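## Task

Put the glue stick on the desk standing on one of its ends (either end is fine), open the hand and back the robot away. If it topples or is left leaning, the task fails, and it only counts if it stays upright with nothing from the robot supporting it.

## Robot and tools

ROBOT. A wheeled base with a central column, a tilting head and two six-joint arms (left and right), each ending in a two-finger gripper. Folded, as it starts, it measures 0.73 m long, 0.62 m wide, 1.88 m tall; its front is 0.40 m ahead of the column. The base can only drive forward/back and turn in place, never sideways. Loose objects may occasionally get nudged by something else.

FRAMES. Base frame: origin on the floor under the column, between the drive wheels; x ahead, y to the robot's left, z up. Hand positions (left_hand, right_hand) are reported in this frame: the point where the fingers join; fingertips reach 8 mm farther. quat_wxyz maps (0,0,1) onto the finger direction; the hand's y axis runs along the opening. Odometry frame = base frame at the start of the scene.

execute_actions. Argument "actions": a list holding one action object or nothing (empty list = just report state and images). One action may contain:
- "base": exactly one key. translate_m = distance in metres to drive from where the base is now, forward positive, -3 to 3. rotate_rad = turn in place by that many radians from the current heading, left/counter-clockwise positive, -3.2 to 3.2. Both are relative offsets, not places.
- "joints": one flat object keyed by joint name, covering either or both arms; every value is an absolute target, not an offset. head_tilt_rad -0.61 to 1.308 (0 about level, positive tilts down). For each arm, prefix left_ or right_: joint1_rad -2.879 to 2.879, joint2_rad 0 to 3.141, joint3_rad 0 to 3.019, joint4_rad -1.692 to 1.57, joint5_rad -1.57 to 1.57 (positive swings the hand to the robot's right), joint6_rad -2.094 to 2.094 (hand roll, positive clockwise seen from behind), gripper_m 0 to 0.093 = fingertip gap in metres. "Done" tolerances: head 0.03, joints 1-6 0.045/0.14/0.09/0.055/0.03/0.035, gripper 0.003.
- "speeds": optional caps in m/s for translate_m (0.05-0.8) and rad/s for rotate_rad (0.1-1); the maximum is the default. Arms ignore it.
Motions in one action start together. Joints left out may keep pushing toward earlier targets. Any unknown key or out-of-range number gets the whole call rejected with no motion. "cameras": list from cam_head_left, cam_head_right, cam_left_wrist, cam_right_wrist, nav_camera, all; omitted/null/["all"] gives all, [] none.

wait: "seconds" 0 to 10; nothing new is commanded; returns state and images. zoom_image: "camera" plus "region" [x0, y0, x1, y1] in pixels of that camera's latest full image, origin top-left, at most 504x504. finished_scene: "scene" 1 or 2; irreversible; reports success and gives the next task.

ARM GEOMETRY. With left joint1 at -1.57 (right at 1.57) and joints 5, 6 at 0, an arm swings in a vertical plane pointing forward, 0.23 m beside the column. Let a = j2 - 0.35, b = 1.05 + j2 - j3, c = b - j4 (c = 1.57 means fingers straight down). Hand ahead = 0.12 + 0.39 sin a + 0.38 cos b + 0.25 cos c; up = 1.46 + 0.39 cos a - 0.38 sin b - 0.25 sin c. E.g. j2,j3,j4 = 0.93,0.78,0.14 gives 0.60 m ahead, 1.21 m up. Real hands sag lower and nearer the column by up to 5 cm (about 12 cm under heavy or far loads); trust the reported hand position. Reach: about 1 m from the shoulder, lowest about 0.47 m up; the floor is out of reach. Light objects (≤0.3 kg) are fine with fingers down 0.6 m ahead, 0.65-1.6 m up.

GRIPPER. Fingers 7 cm long; outer width is opening +1 cm at the tips, +5 cm at the base; hand body 10x7 cm. To grasp, command an opening smaller than the object; off_target is then expected. A reading staying ≥0.002 m above the target means something is held. Small changes (<0.03 rad, <0.08 for joints 2-3) may not move a joint; for gentle contact step about 0.05 rad per call from your previous target.

RESULTS. joint_positions, hand poses, base_odometry (wheel counts only; slip counts as travel), turned_by_wheels vs turned_by_imu (a gap over ~4% and ≥0.05 rad means a collision or slip), base_tilt in degrees, motor_effort for left_wheel/right_wheel in percent with peak in brackets, wheel_motors_off, Motor temperatures per arm, base_status and joint_status: done, off_target, contact_stop (base stalled), time_out, not_followed / "joint command not followed" with a cause (a safety check blocked an arm near the other arm or the body; back each moved joint off ≥0.05 rad the way it came, or move the other arm). on_its_own lists what you didn't command; "held at" is a target, not a position. The pictures line orders the images.

CAMERAS. Head cameras 896x504, 1.47-1.58 m up, looking down by roughly head_tilt_rad. Wrist cameras 616x616 fisheye, 10 cm behind the fingertips, looking along the fingers but tilted 0.62 rad; with fingers down and arm forward they look back toward the robot, and the closed fingertips sit at image centre. nav_camera 896x504 at the base front, 0.23 m up.

AVOID. Never let the arms strike or press on each other. Don't drop or knock over objects or slam into things. A blocked arm keeps pushing and heats up (worst with joint 5 far over); relieve it by sending its reported positions back as targets. At 100 °C an arm goes limp and drops its load (warning from 85 °C). After a base contact_stop, back off 0.05 m before turning. A desk top 0.30-1.20 m up can pass over the base and hit the column. About 3 s of hard base pushing shuts the wheel motors off for 2 s. Leave the object standing, open the gripper, and move the hand away before ending the scene.

Each tool is called as name(argument=value, ...) on one line, values as JSON.

## Session

I'll start by checking the robot's state and camera views.

execute_actions(actions=[])

Scene clock: 0.00 s.
Motor temperatures (°C, as the motors report them): left_arm=[31 29 27 29 28 28] | right_arm=[30 30 31 31 30 29]
base_odometry: x=+0.000 y=+0.000 heading=+0.000 (m, m, rad; odometry frame)
turned_by_wheels: +0.000 (rad since the last result)
turned_by_imu: +0.000 (rad since the last result)
base_tilt: forward=-0.2 right=+0.2 (deg)
base_status: not commanded
joint_positions: head_tilt_rad=+0.879 left_joint1_rad=-1.557 left_joint2_rad=+0.904 left_joint3_rad=+0.437 left_joint4_rad=-0.963 left_joint5_rad=+0.048 left_joint6_rad=+0.012 left_gripper_m=+0.095 right_joint1_rad=+1.601 right_joint2_rad=+0.860 right_joint3_rad=+0.368 right_joint4_rad=-0.910 right_joint5_rad=+0.030 right_joint6_rad=+0.081 right_gripper_m=+0.095
joint_status: not commanded
wheel_motors_off: 0
motor_effort: left_wheel=+2 right_wheel=+2 (%)
left_hand: x=+0.1559 y=+0.2191 z=+1.2499 quat_wxyz=(+0.437, +0.011, -0.899, +0.021) (m; base frame)
right_hand: x=+0.1361 y=-0.2244 z=+1.2526 quat_wxyz=(+0.424, -0.018, -0.905, +0.022) (m; base frame)
pictures: cam_head_left, cam_head_right, cam_left_wrist, cam_right_wrist, nav_camera
Images, in order (width x height): cam_head_left 896x504, cam_head_right 896x504, cam_left_wrist 616x616, cam_right_wrist 616x616, nav_camera 896x504.

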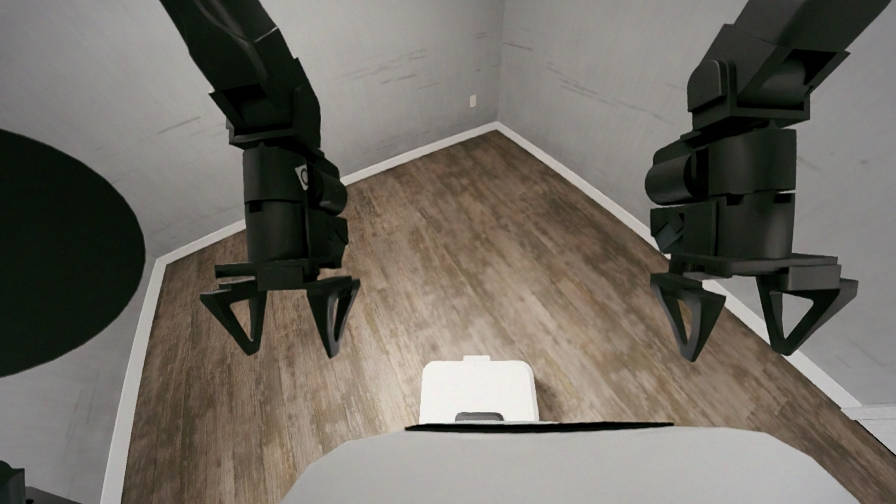

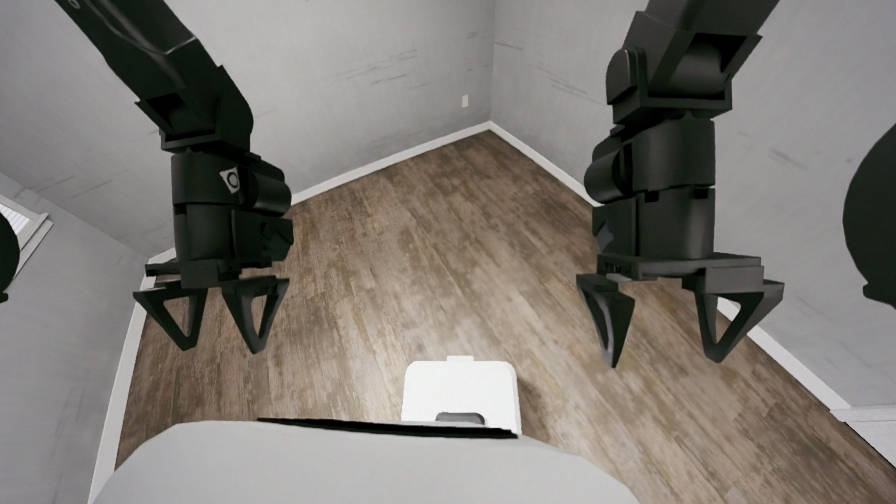

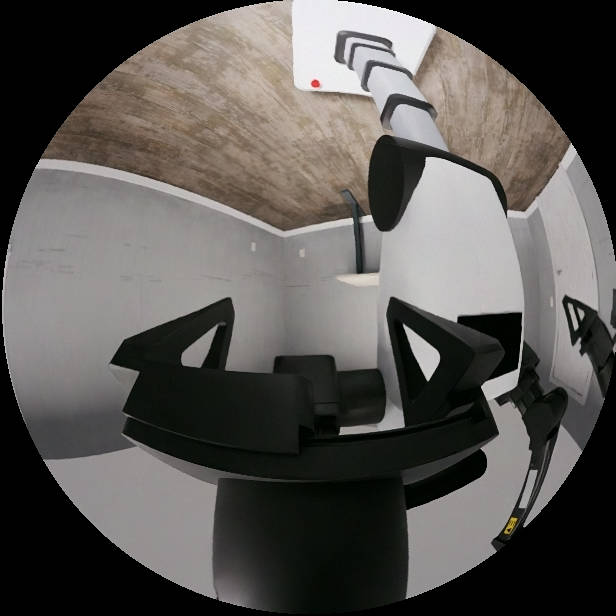

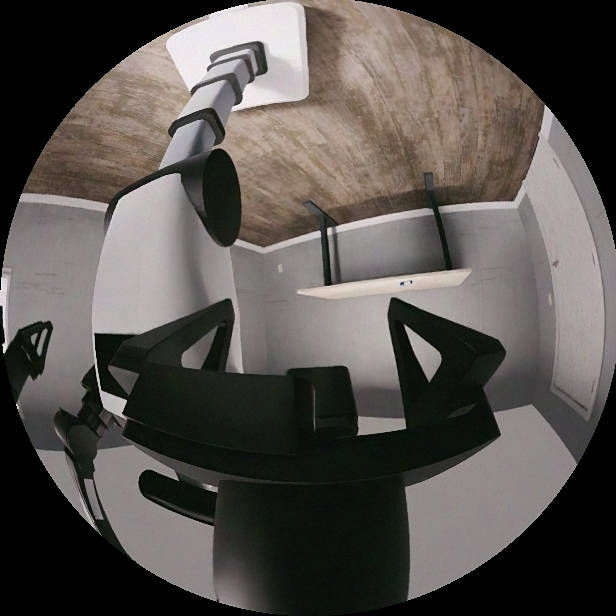

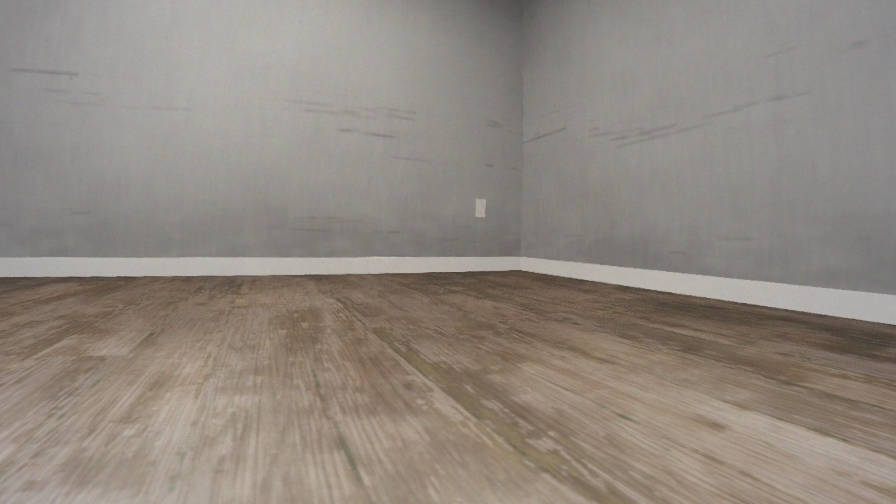

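zoom_image(camera="cam_right_wrist", region=[270, 150, 500, 320])

Region (270, 150, 500, 320) of cam_right_wrist's 616x616 image, scaled by 2.191, with more detail than that image has; it fills the top 373 rows of this view, and the rest is white.

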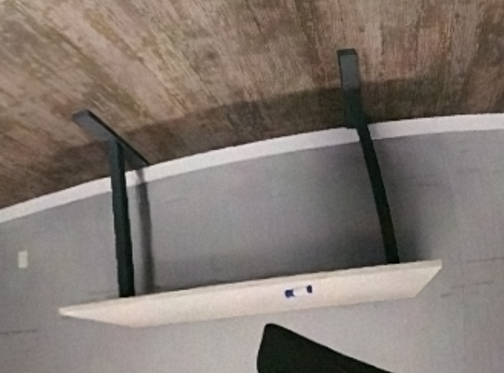

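execute_actions(actions=[{"base": {"rotate_rad": -2.6}, "joints": {"head_tilt_rad": 0.55}}], cameras=["cam_head_left", "cam_head_right", "nav_camera"])

Scene clock: 49.67 s.
Motor temperatures (°C, as the motors report them): left_arm=[31 30 27 29 28 28] | right_arm=[30 31 31 31 30 29]
base_odometry: x=+0.000 y=+0.000 heading=-2.599 (m, m, rad; odometry frame)
turned_by_wheels: -2.599 (rad since the last result)
turned_by_imu: -2.603 (rad since the last result)
base_tilt: forward=-0.3 right=+0.2 (deg)
base_status: done
joint_positions: head_tilt_rad=+0.568 left_joint1_rad=-1.557 left_joint2_rad=+0.904 left_joint3_rad=+0.437 left_joint4_rad=-0.963 left_joint5_rad=+0.048 left_joint6_rad=+0.012 left_gripper_m=+0.095 right_joint1_rad=+1.601 right_joint2_rad=+0.860 right_joint3_rad=+0.368 right_joint4_rad=-0.910 right_joint5_rad=+0.030 right_joint6_rad=+0.081 right_gripper_m=+0.095
joint_status: all done
wheel_motors_off: 0
motor_effort: left_wheel=+6(38) right_wheel=-5(48) (%)
left_hand: x=+0.1559 y=+0.2191 z=+1.2499 quat_wxyz=(+0.437, +0.011, -0.899, +0.021) (m; base frame)
right_hand: x=+0.1361 y=-0.2244 z=+1.2526 quat_wxyz=(+0.424, -0.018, -0.905, +0.022) (m; base frame)
pictures: cam_head_left, cam_head_right, nav_camera
Images, in order (width x height): cam_head_left 896x504, cam_head_right 896x504, nav_camera 896x504.

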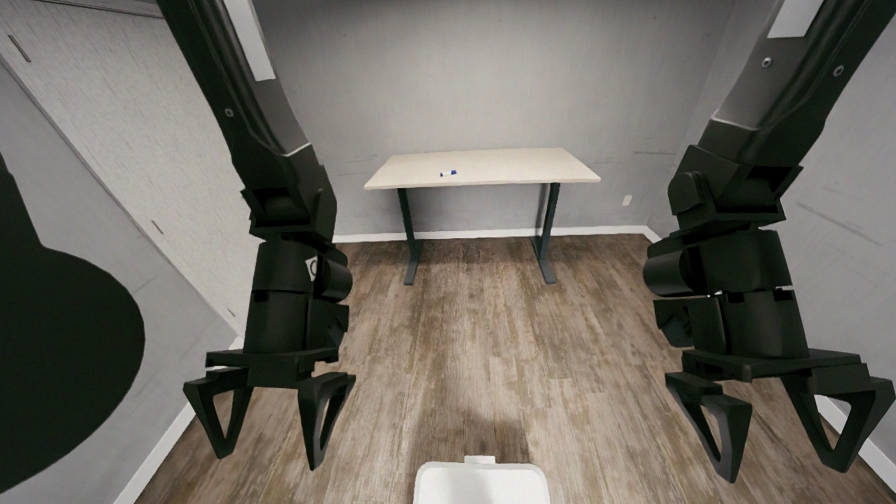

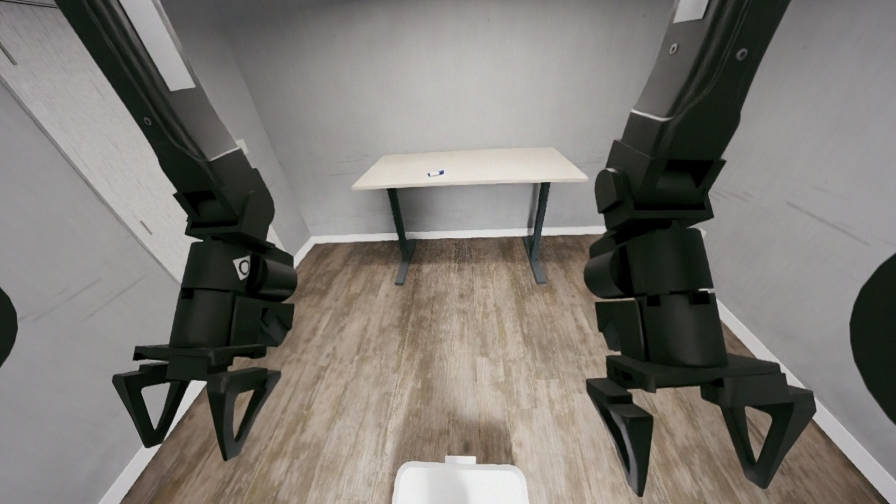

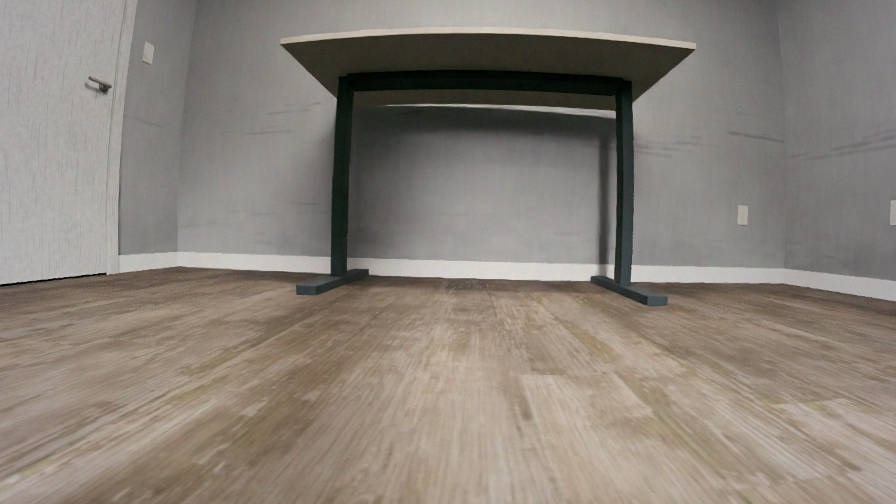

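Facing the desk now. I'll zoom in on the glue stick.

zoom_image(camera="cam_head_left", region=[350, 130, 620, 300])

zoom_image(camera="nav_camera", region=[250, 0, 750, 330])

Region (350, 130, 620, 300) of cam_head_left's 896x504 image, scaled by 1.867, with more detail than that image has; it fills the top 317 rows of this view, and the rest is white.

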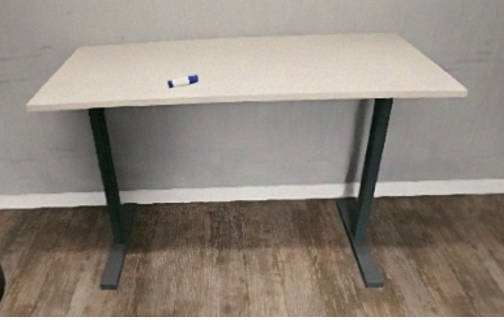

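Region (250, 0, 750, 330) of nav_camera's 896x504 image, scaled by 1.008, with more detail than that image has; it fills the top 333 rows of this view, and the rest is white.

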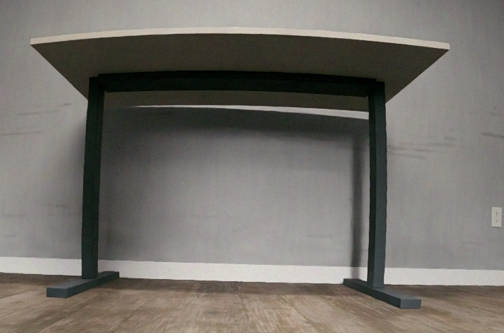

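execute_actions(actions=[{"base": {"translate_m": 0.9}, "joints": {"head_tilt_rad": 0.7, "left_joint1_rad": -1.57, "left_joint2_rad": 1.31, "left_joint3_rad": 1.17, "left_joint4_rad": -0.38, "left_joint5_rad": 0.0, "left_joint6_rad": 0.0}}])

Scene clock: 172.77 s.
Motor temperatures (°C, as the motors report them): left_arm=[31 31 27 29 28 28] | right_arm=[30 31 31 31 30 29]
base_odometry: x=-0.771 y=-0.464 heading=-2.599 (m, m, rad; odometry frame)
turned_by_wheels: +0.000 (rad since the last result)
turned_by_imu: +0.003 (rad since the last result)
base_tilt: forward=-0.2 right=+0.1 (deg)
base_status: done
joint_positions: head_tilt_rad=+0.703 left_joint1_rad=-1.558 left_joint2_rad=+1.316 left_joint3_rad=+1.167 left_joint4_rad=-0.382 left_joint5_rad=+0.001 left_joint6_rad=+0.005 left_gripper_m=+0.095 right_joint1_rad=+1.601 right_joint2_rad=+0.859 right_joint3_rad=+0.371 right_joint4_rad=-0.910 right_joint5_rad=+0.030 right_joint6_rad=+0.081 right_gripper_m=+0.095
joint_status: all done
wheel_motors_off: 0
motor_effort: left_wheel=+2(52) right_wheel=+0(59) (%)
left_hand: x=+0.5789 y=+0.2319 z=+1.0723 quat_wxyz=(+0.004, +0.001, -1.000, -0.005) (m; base frame)
right_hand: x=+0.1376 y=-0.2244 z=+1.2522 quat_wxyz=(+0.423, -0.018, -0.906, +0.022) (m; base frame)
pictures: cam_head_left, cam_head_right, cam_left_wrist, cam_right_wrist, nav_camera
Images, in order (width x height): cam_head_left 896x504, cam_head_right 896x504, cam_left_wrist 616x616, cam_right_wrist 616x616, nav_camera 896x504.

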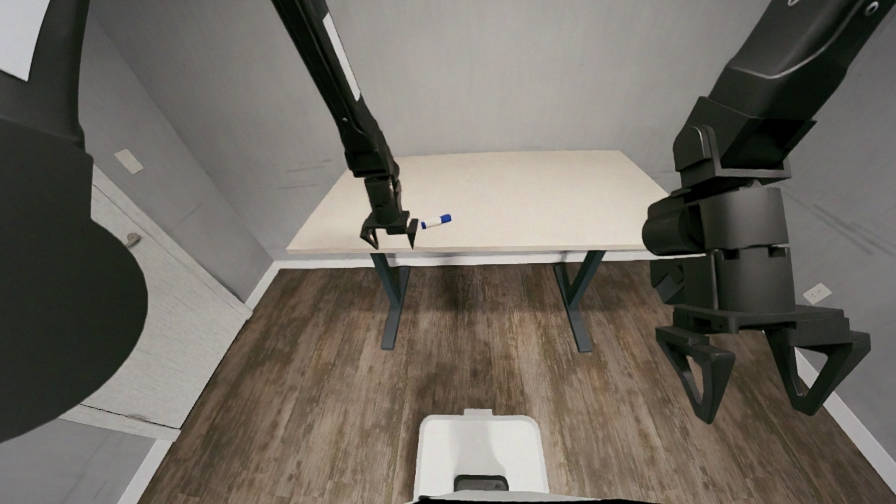

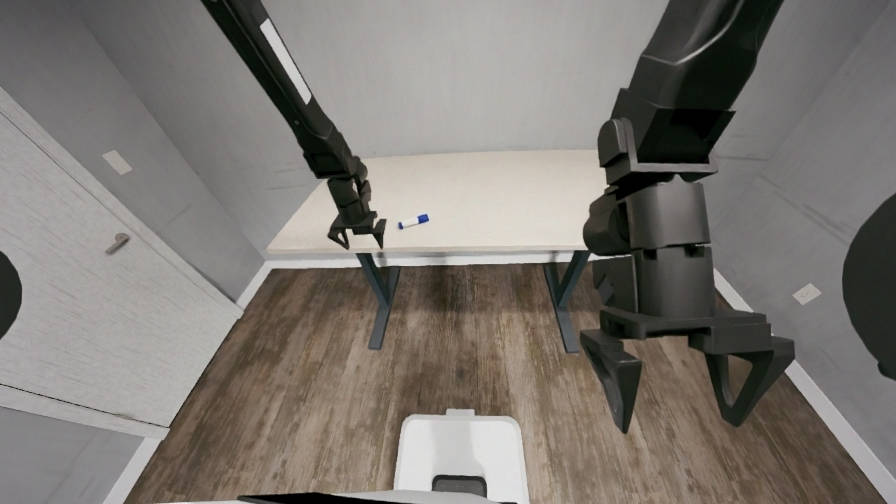

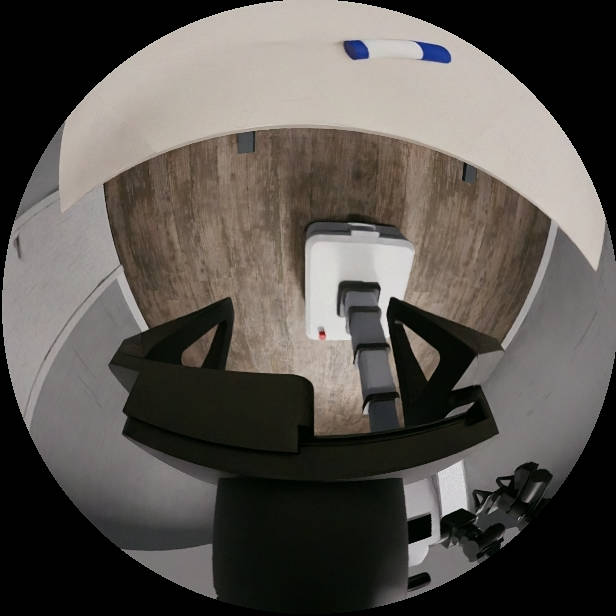

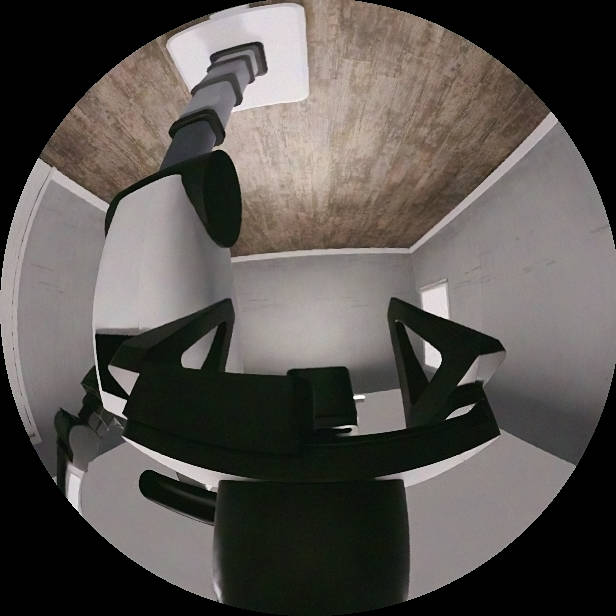

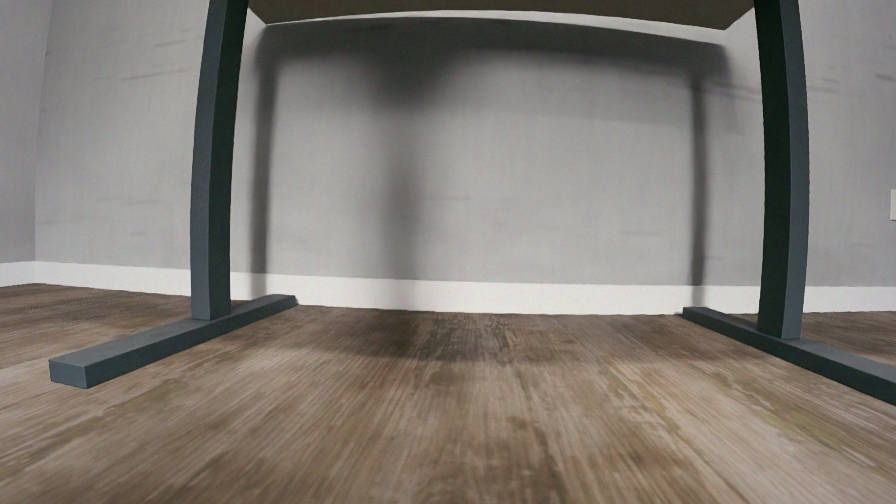

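zoom_image(camera="cam_head_left", region=[340, 170, 500, 270])

zoom_image(camera="cam_left_wrist", region=[300, 10, 500, 140])

Region (340, 170, 500, 270) of cam_head_left's 896x504 image, scaled by 3.150, with more detail than that image has; it fills the top 315 rows of this view, and the rest is white.

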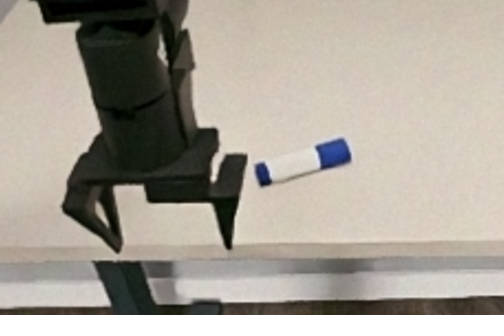

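Region (300, 10, 500, 140) of cam_left_wrist's 616x616 image, scaled by 2.520, with more detail than that image has; it fills the top 328 rows of this view, and the rest is white.

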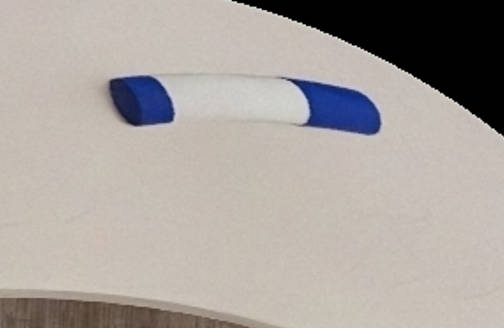

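execute_actions(actions=[{"base": {"rotate_rad": -0.226}, "joints": {"head_tilt_rad": 0.85, "left_joint2_rad": 1.53, "left_joint3_rad": 1.55, "left_joint4_rad": -0.78, "left_joint5_rad": -0.33, "left_joint6_rad": 0.93}}], cameras=["cam_head_left", "cam_left_wrist"])

execute_actions(actions=[{"base": {"translate_m": 0.2}}], cameras=["cam_head_left", "cam_head_right", "cam_left_wrist", "nav_camera"])

Scene clock: 294.23 s.
Motor temperatures (°C, as the motors report them): left_arm=[31 34 28 29 28 28] | right_arm=[30 32 31 31 30 29]
base_odometry: x=-0.771 y=-0.465 heading=-2.823 (m, m, rad; odometry frame)
turned_by_wheels: -0.224 (rad since the last result)
turned_by_imu: -0.220 (rad since the last result)
base_tilt: forward=-0.3 right=+0.2 (deg)
base_status: done
joint_positions: head_tilt_rad=+0.851 left_joint1_rad=-1.563 left_joint2_rad=+1.540 left_joint3_rad=+1.540 left_joint4_rad=-0.770 left_joint5_rad=-0.328 left_joint6_rad=+0.922 left_gripper_m=+0.095 right_joint1_rad=+1.601 right_joint2_rad=+0.859 right_joint3_rad=+0.371 right_joint4_rad=-0.910 right_joint5_rad=+0.030 right_joint6_rad=+0.081 right_gripper_m=+0.095
joint_status: all done
wheel_motors_off: 0
motor_effort: left_wheel=+3(40) right_wheel=-1(58) (%)
left_hand: x=+0.6148 y=+0.2850 z=+1.0378 quat_wxyz=(+0.182, -0.451, -0.869, -0.094) (m; base frame)
right_hand: x=+0.1376 y=-0.2244 z=+1.2522 quat_wxyz=(+0.423, -0.018, -0.906, +0.022) (m; base frame)
pictures: cam_head_left, cam_left_wrist
Images, in order (width x height): cam_head_left 896x504, cam_left_wrist 616x616.

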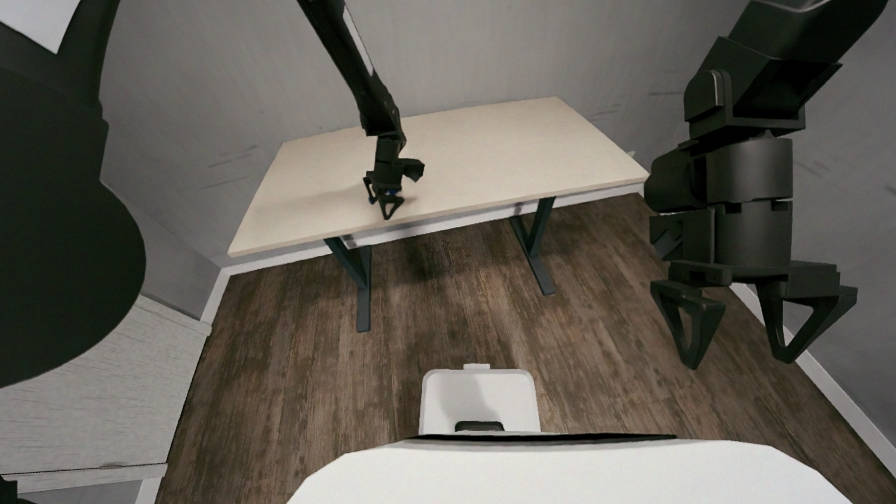

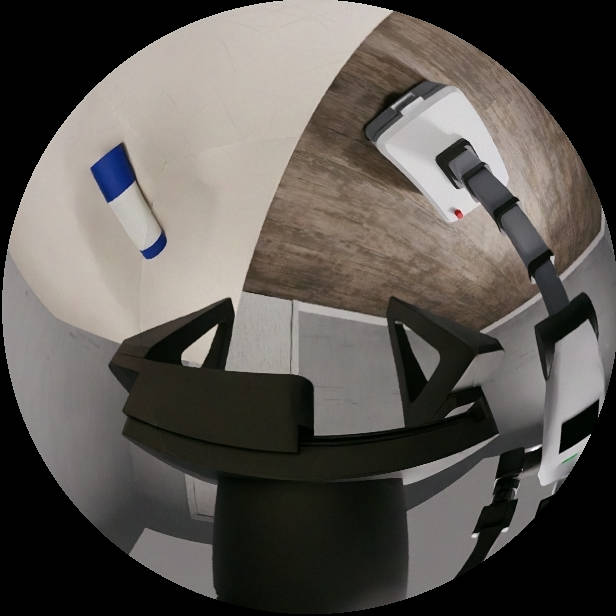

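Scene clock: 295.93 s.
Motor temperatures (°C, as the motors report them): left_arm=[31 35 28 29 28 28] | right_arm=[30 32 31 31 30 29]
base_odometry: x=-0.961 y=-0.527 heading=-2.825 (m, m, rad; odometry frame)
turned_by_wheels: -0.001 (rad since the last result)
turned_by_imu: +0.000 (rad since the last result)
base_tilt: forward=-0.2 right=+0.2 (deg)
base_status: done
joint_positions: head_tilt_rad=+0.852 left_joint1_rad=-1.563 left_joint2_rad=+1.540 left_joint3_rad=+1.542 left_joint4_rad=-0.773 left_joint5_rad=-0.329 left_joint6_rad=+0.922 left_gripper_m=+0.095 right_joint1_rad=+1.601 right_joint2_rad=+0.859 right_joint3_rad=+0.370 right_joint4_rad=-0.910 right_joint5_rad=+0.030 right_joint6_rad=+0.081 right_gripper_m=+0.095
joint_status: not commanded
wheel_motors_off: 0
motor_effort: left_wheel=-1(43) right_wheel=+1(63) (%)
left_hand: x=+0.6154 y=+0.2849 z=+1.0386 quat_wxyz=(+0.183, -0.451, -0.868, -0.094) (m; base frame)
right_hand: x=+0.1374 y=-0.2244 z=+1.2522 quat_wxyz=(+0.423, -0.018, -0.906, +0.022) (m; base frame)
pictures: cam_head_left, cam_head_right, cam_left_wrist, nav_camera
Images, in order (width x height): cam_head_left 896x504, cam_head_right 896x504, cam_left_wrist 616x616, nav_camera 896x504.

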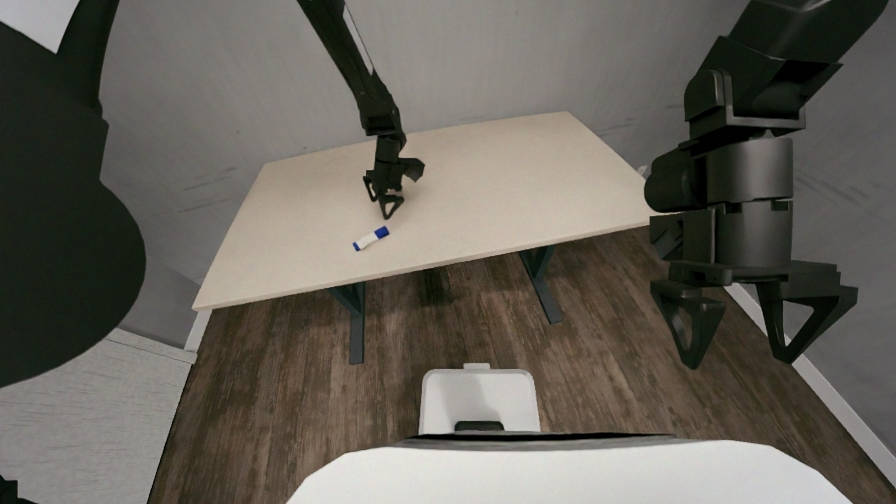

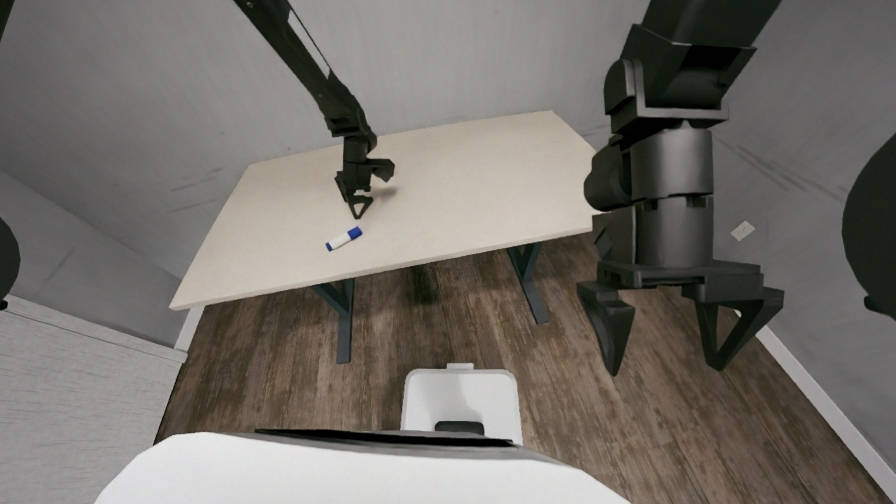

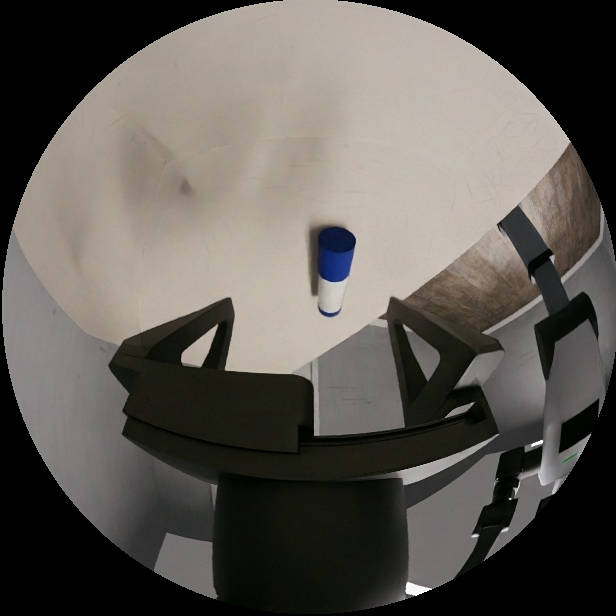

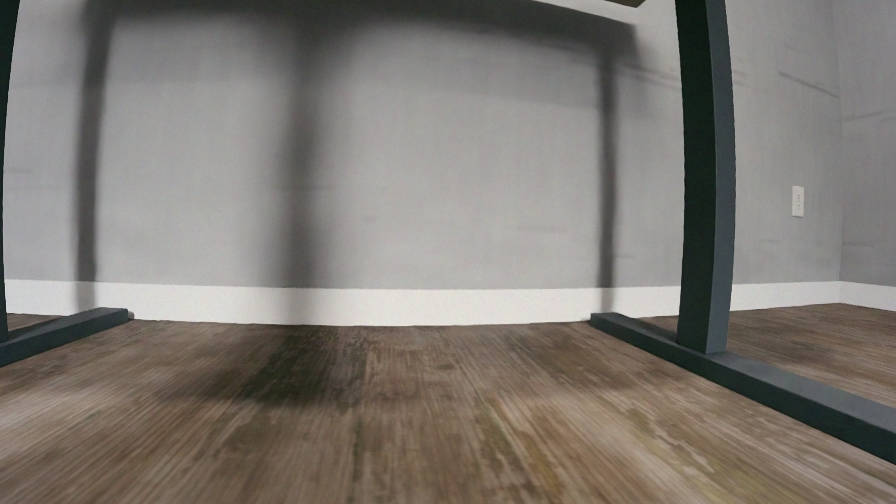

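zoom_image(camera="cam_left_wrist", region=[220, 200, 420, 340])

zoom_image(camera="cam_head_left", region=[300, 120, 480, 300])

Region (220, 200, 420, 340) of cam_left_wrist's 616x616 image, scaled by 2.520, with more detail than that image has; it fills the top 353 rows of this view, and the rest is white.

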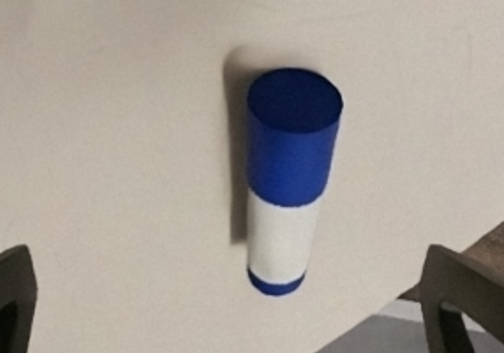

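Region (300, 120, 480, 300) of cam_head_left's 896x504 image, scaled by 2.800, with more detail than that image has.

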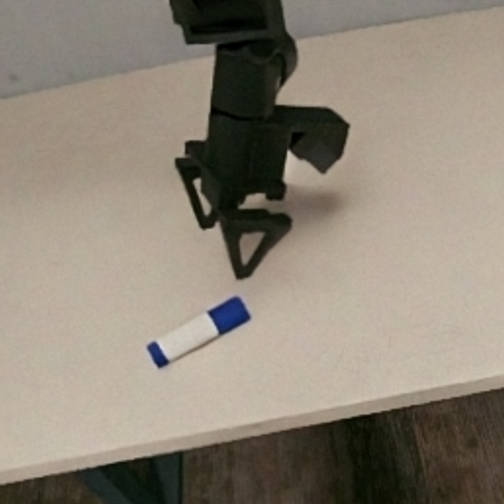

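execute_actions(actions=[{"base": {"rotate_rad": 0.045}, "joints": {"left_joint2_rad": 1.62, "left_joint4_rad": -0.69}}], cameras=["cam_head_left", "cam_left_wrist"])

Scene clock: 407.00 s.
Motor temperatures (°C, as the motors report them): left_arm=[31 38 29 29 28 28] | right_arm=[30 32 31 31 30 29]
base_odometry: x=-0.961 y=-0.527 heading=-2.782 (m, m, rad; odometry frame)
turned_by_wheels: +0.043 (rad since the last result)
turned_by_imu: +0.044 (rad since the last result)
base_tilt: forward=-0.2 right=+0.2 (deg)
base_status: done
joint_positions: head_tilt_rad=+0.852 left_joint1_rad=-1.565 left_joint2_rad=+1.615 left_joint3_rad=+1.542 left_joint4_rad=-0.696 left_joint5_rad=-0.330 left_joint6_rad=+0.922 left_gripper_m=+0.095 right_joint1_rad=+1.601 right_joint2_rad=+0.859 right_joint3_rad=+0.370 right_joint4_rad=-0.910 right_joint5_rad=+0.030 right_joint6_rad=+0.081 right_gripper_m=+0.095
joint_status: all done
wheel_motors_off: 0
motor_effort: left_wheel=-2(37) right_wheel=+2(40) (%)
left_hand: x=+0.6000 y=+0.2840 z=+0.9976 quat_wxyz=(+0.182, -0.452, -0.868, -0.094) (m; base frame)
right_hand: x=+0.1374 y=-0.2244 z=+1.2522 quat_wxyz=(+0.423, -0.018, -0.906, +0.022) (m; base frame)
pictures: cam_head_left, cam_left_wrist
Images, in order (width x height): cam_head_left 896x504, cam_left_wrist 616x616.

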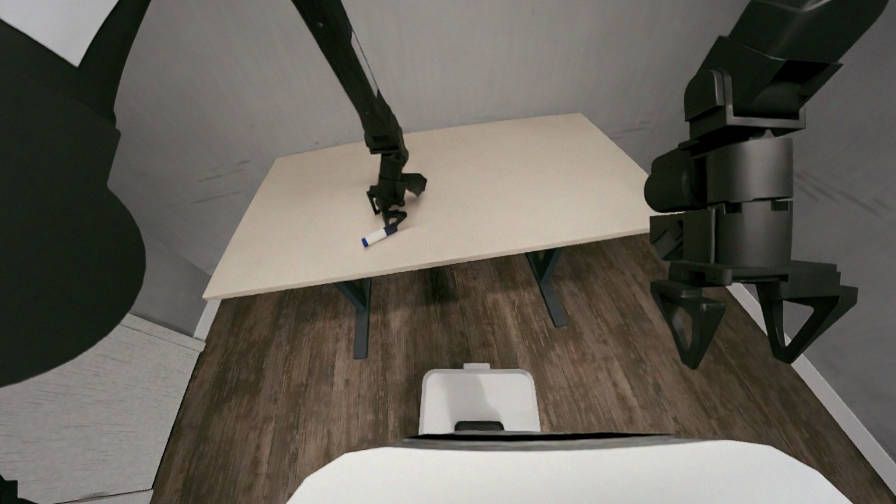

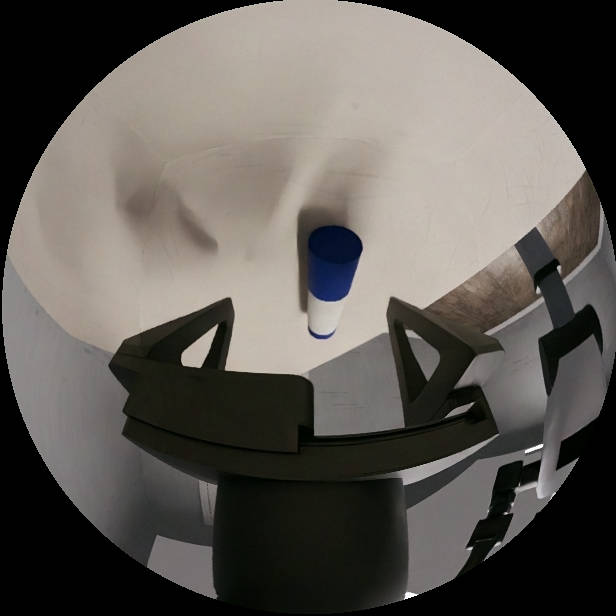

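zoom_image(camera="cam_left_wrist", region=[210, 190, 430, 370])

zoom_image(camera="cam_head_left", region=[320, 150, 470, 280])

Region (210, 190, 430, 370) of cam_left_wrist's 616x616 image, scaled by 2.291, with more detail than that image has; it fills the top 412 rows of this view, and the rest is white.

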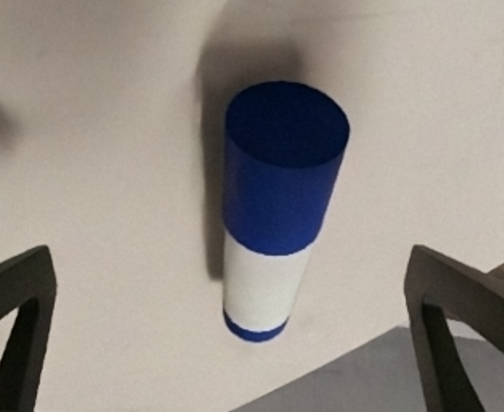

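Region (320, 150, 470, 280) of cam_head_left's 896x504 image, scaled by 3.360, with more detail than that image has; it fills the top 437 rows of this view, and the rest is white.

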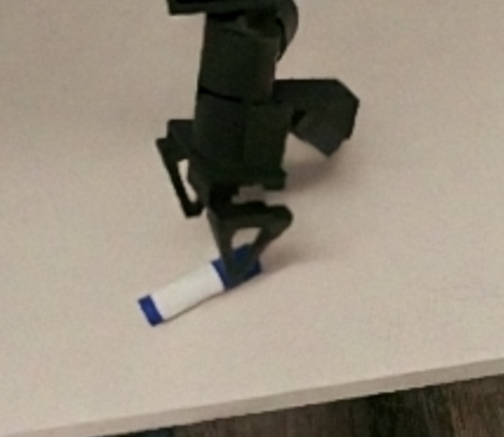

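execute_actions(actions=[{"base": {"translate_m": -0.018}, "joints": {"left_joint1_rad": -1.53, "left_joint2_rad": 1.67, "left_joint4_rad": -0.64}}], cameras=["cam_head_left", "cam_left_wrist"])

Scene clock: 453.43 s.
Motor temperatures (°C, as the motors report them): left_arm=[31 38 29 29 28 28] | right_arm=[30 32 31 31 30 29]
base_odometry: x=-0.945 y=-0.521 heading=-2.784 (m, m, rad; odometry frame)
turned_by_wheels: -0.002 (rad since the last result)
turned_by_imu: -0.001 (rad since the last result)
base_tilt: forward=-0.2 right=+0.1 (deg)
base_status: done
joint_positions: head_tilt_rad=+0.853 left_joint1_rad=-1.539 left_joint2_rad=+1.656 left_joint3_rad=+1.543 left_joint4_rad=-0.646 left_joint5_rad=-0.330 left_joint6_rad=+0.922 left_gripper_m=+0.095 right_joint1_rad=+1.601 right_joint2_rad=+0.857 right_joint3_rad=+0.366 right_joint4_rad=-0.910 right_joint5_rad=+0.030 right_joint6_rad=+0.081 right_gripper_m=+0.095
joint_status: all done
wheel_motors_off: 0
motor_effort: left_wheel=-5(57) right_wheel=+2(48) (%)
left_hand: x=+0.5914 y=+0.3013 z=+0.9769 quat_wxyz=(+0.184, -0.444, -0.871, -0.105) (m; base frame)
right_hand: x=+0.1353 y=-0.2244 z=+1.2531 quat_wxyz=(+0.424, -0.018, -0.905, +0.022) (m; base frame)
pictures: cam_head_left, cam_left_wrist
Images, in order (width x height): cam_head_left 896x504, cam_left_wrist 616x616.

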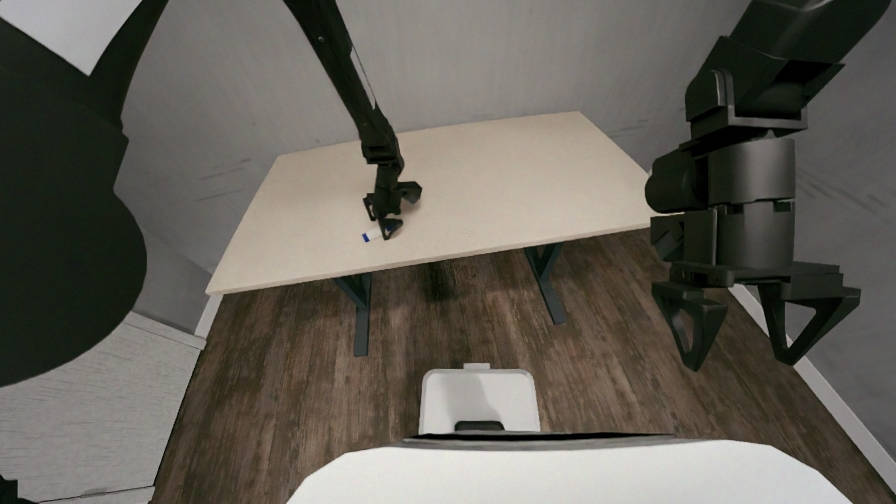

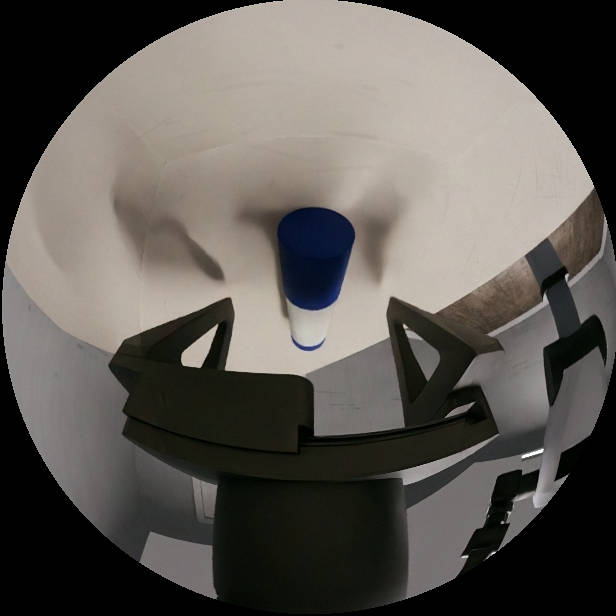

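zoom_image(camera="cam_left_wrist", region=[200, 180, 430, 380])

zoom_image(camera="cam_head_left", region=[330, 160, 450, 270])

Region (200, 180, 430, 380) of cam_left_wrist's 616x616 image, scaled by 2.191, with more detail than that image has; it fills the top 438 rows of this view, and the rest is white.

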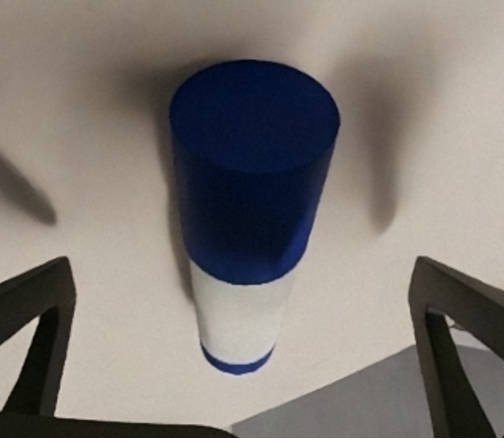

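Region (330, 160, 450, 270) of cam_head_left's 896x504 image, scaled by 4.200, with more detail than that image has; it fills the top 462 rows of this view, and the rest is white.

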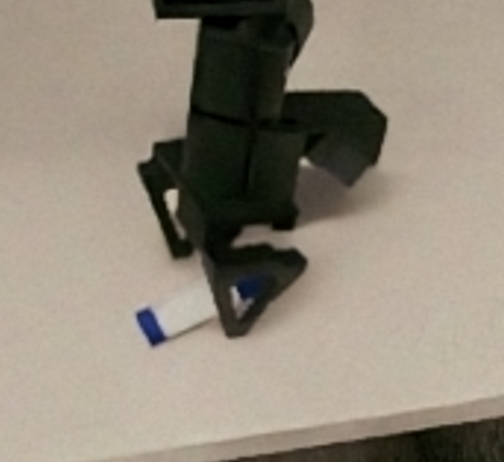

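execute_actions(actions=[{"joints": {"left_joint2_rad": 1.705, "left_joint4_rad": -0.607}}], cameras=["cam_head_left", "cam_left_wrist"])

Scene clock: 481.20 s.
Motor temperatures (°C, as the motors report them): left_arm=[31 38 29 29 28 28] | right_arm=[30 32 31 31 30 29]
base_odometry: x=-0.945 y=-0.521 heading=-2.784 (m, m, rad; odometry frame)
turned_by_wheels: +0.000 (rad since the last result)
turned_by_imu: +0.001 (rad since the last result)
base_tilt: forward=-0.2 right=+0.1 (deg)
base_status: not commanded
joint_positions: head_tilt_rad=+0.853 left_joint1_rad=-1.539 left_joint2_rad=+1.680 left_joint3_rad=+1.543 left_joint4_rad=-0.614 left_joint5_rad=-0.330 left_joint6_rad=+0.925 left_gripper_m=+0.095 right_joint1_rad=+1.601 right_joint2_rad=+0.857 right_joint3_rad=+0.366 right_joint4_rad=-0.910 right_joint5_rad=+0.030 right_joint6_rad=+0.081 right_gripper_m=+0.095
joint_status: all done
wheel_motors_off: 0
motor_effort: left_wheel=-1(2) right_wheel=+3(3) (%)
left_hand: x=+0.5871 y=+0.3017 z=+0.9639 quat_wxyz=(+0.180, -0.445, -0.871, -0.107) (m; base frame)
right_hand: x=+0.1353 y=-0.2244 z=+1.2531 quat_wxyz=(+0.424, -0.018, -0.905, +0.022) (m; base frame)
pictures: cam_head_left, cam_left_wrist
Images, in order (width x height): cam_head_left 896x504, cam_left_wrist 616x616.

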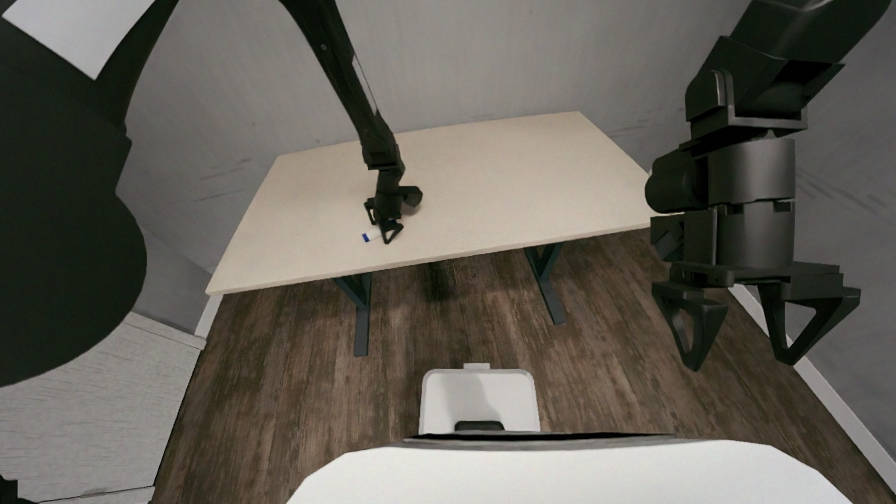

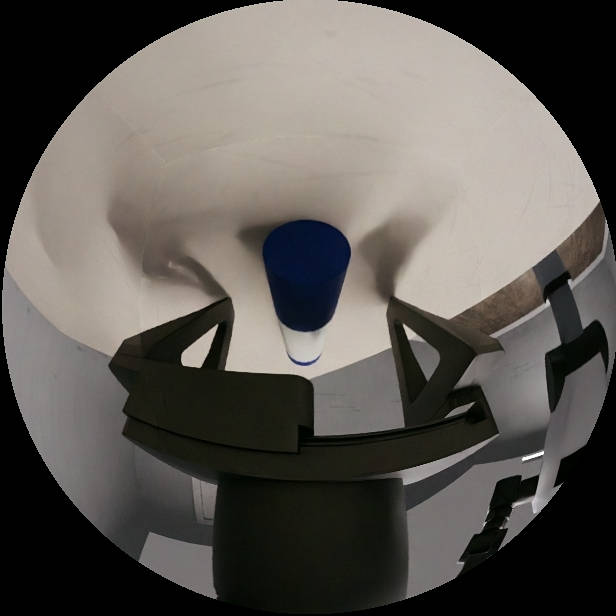

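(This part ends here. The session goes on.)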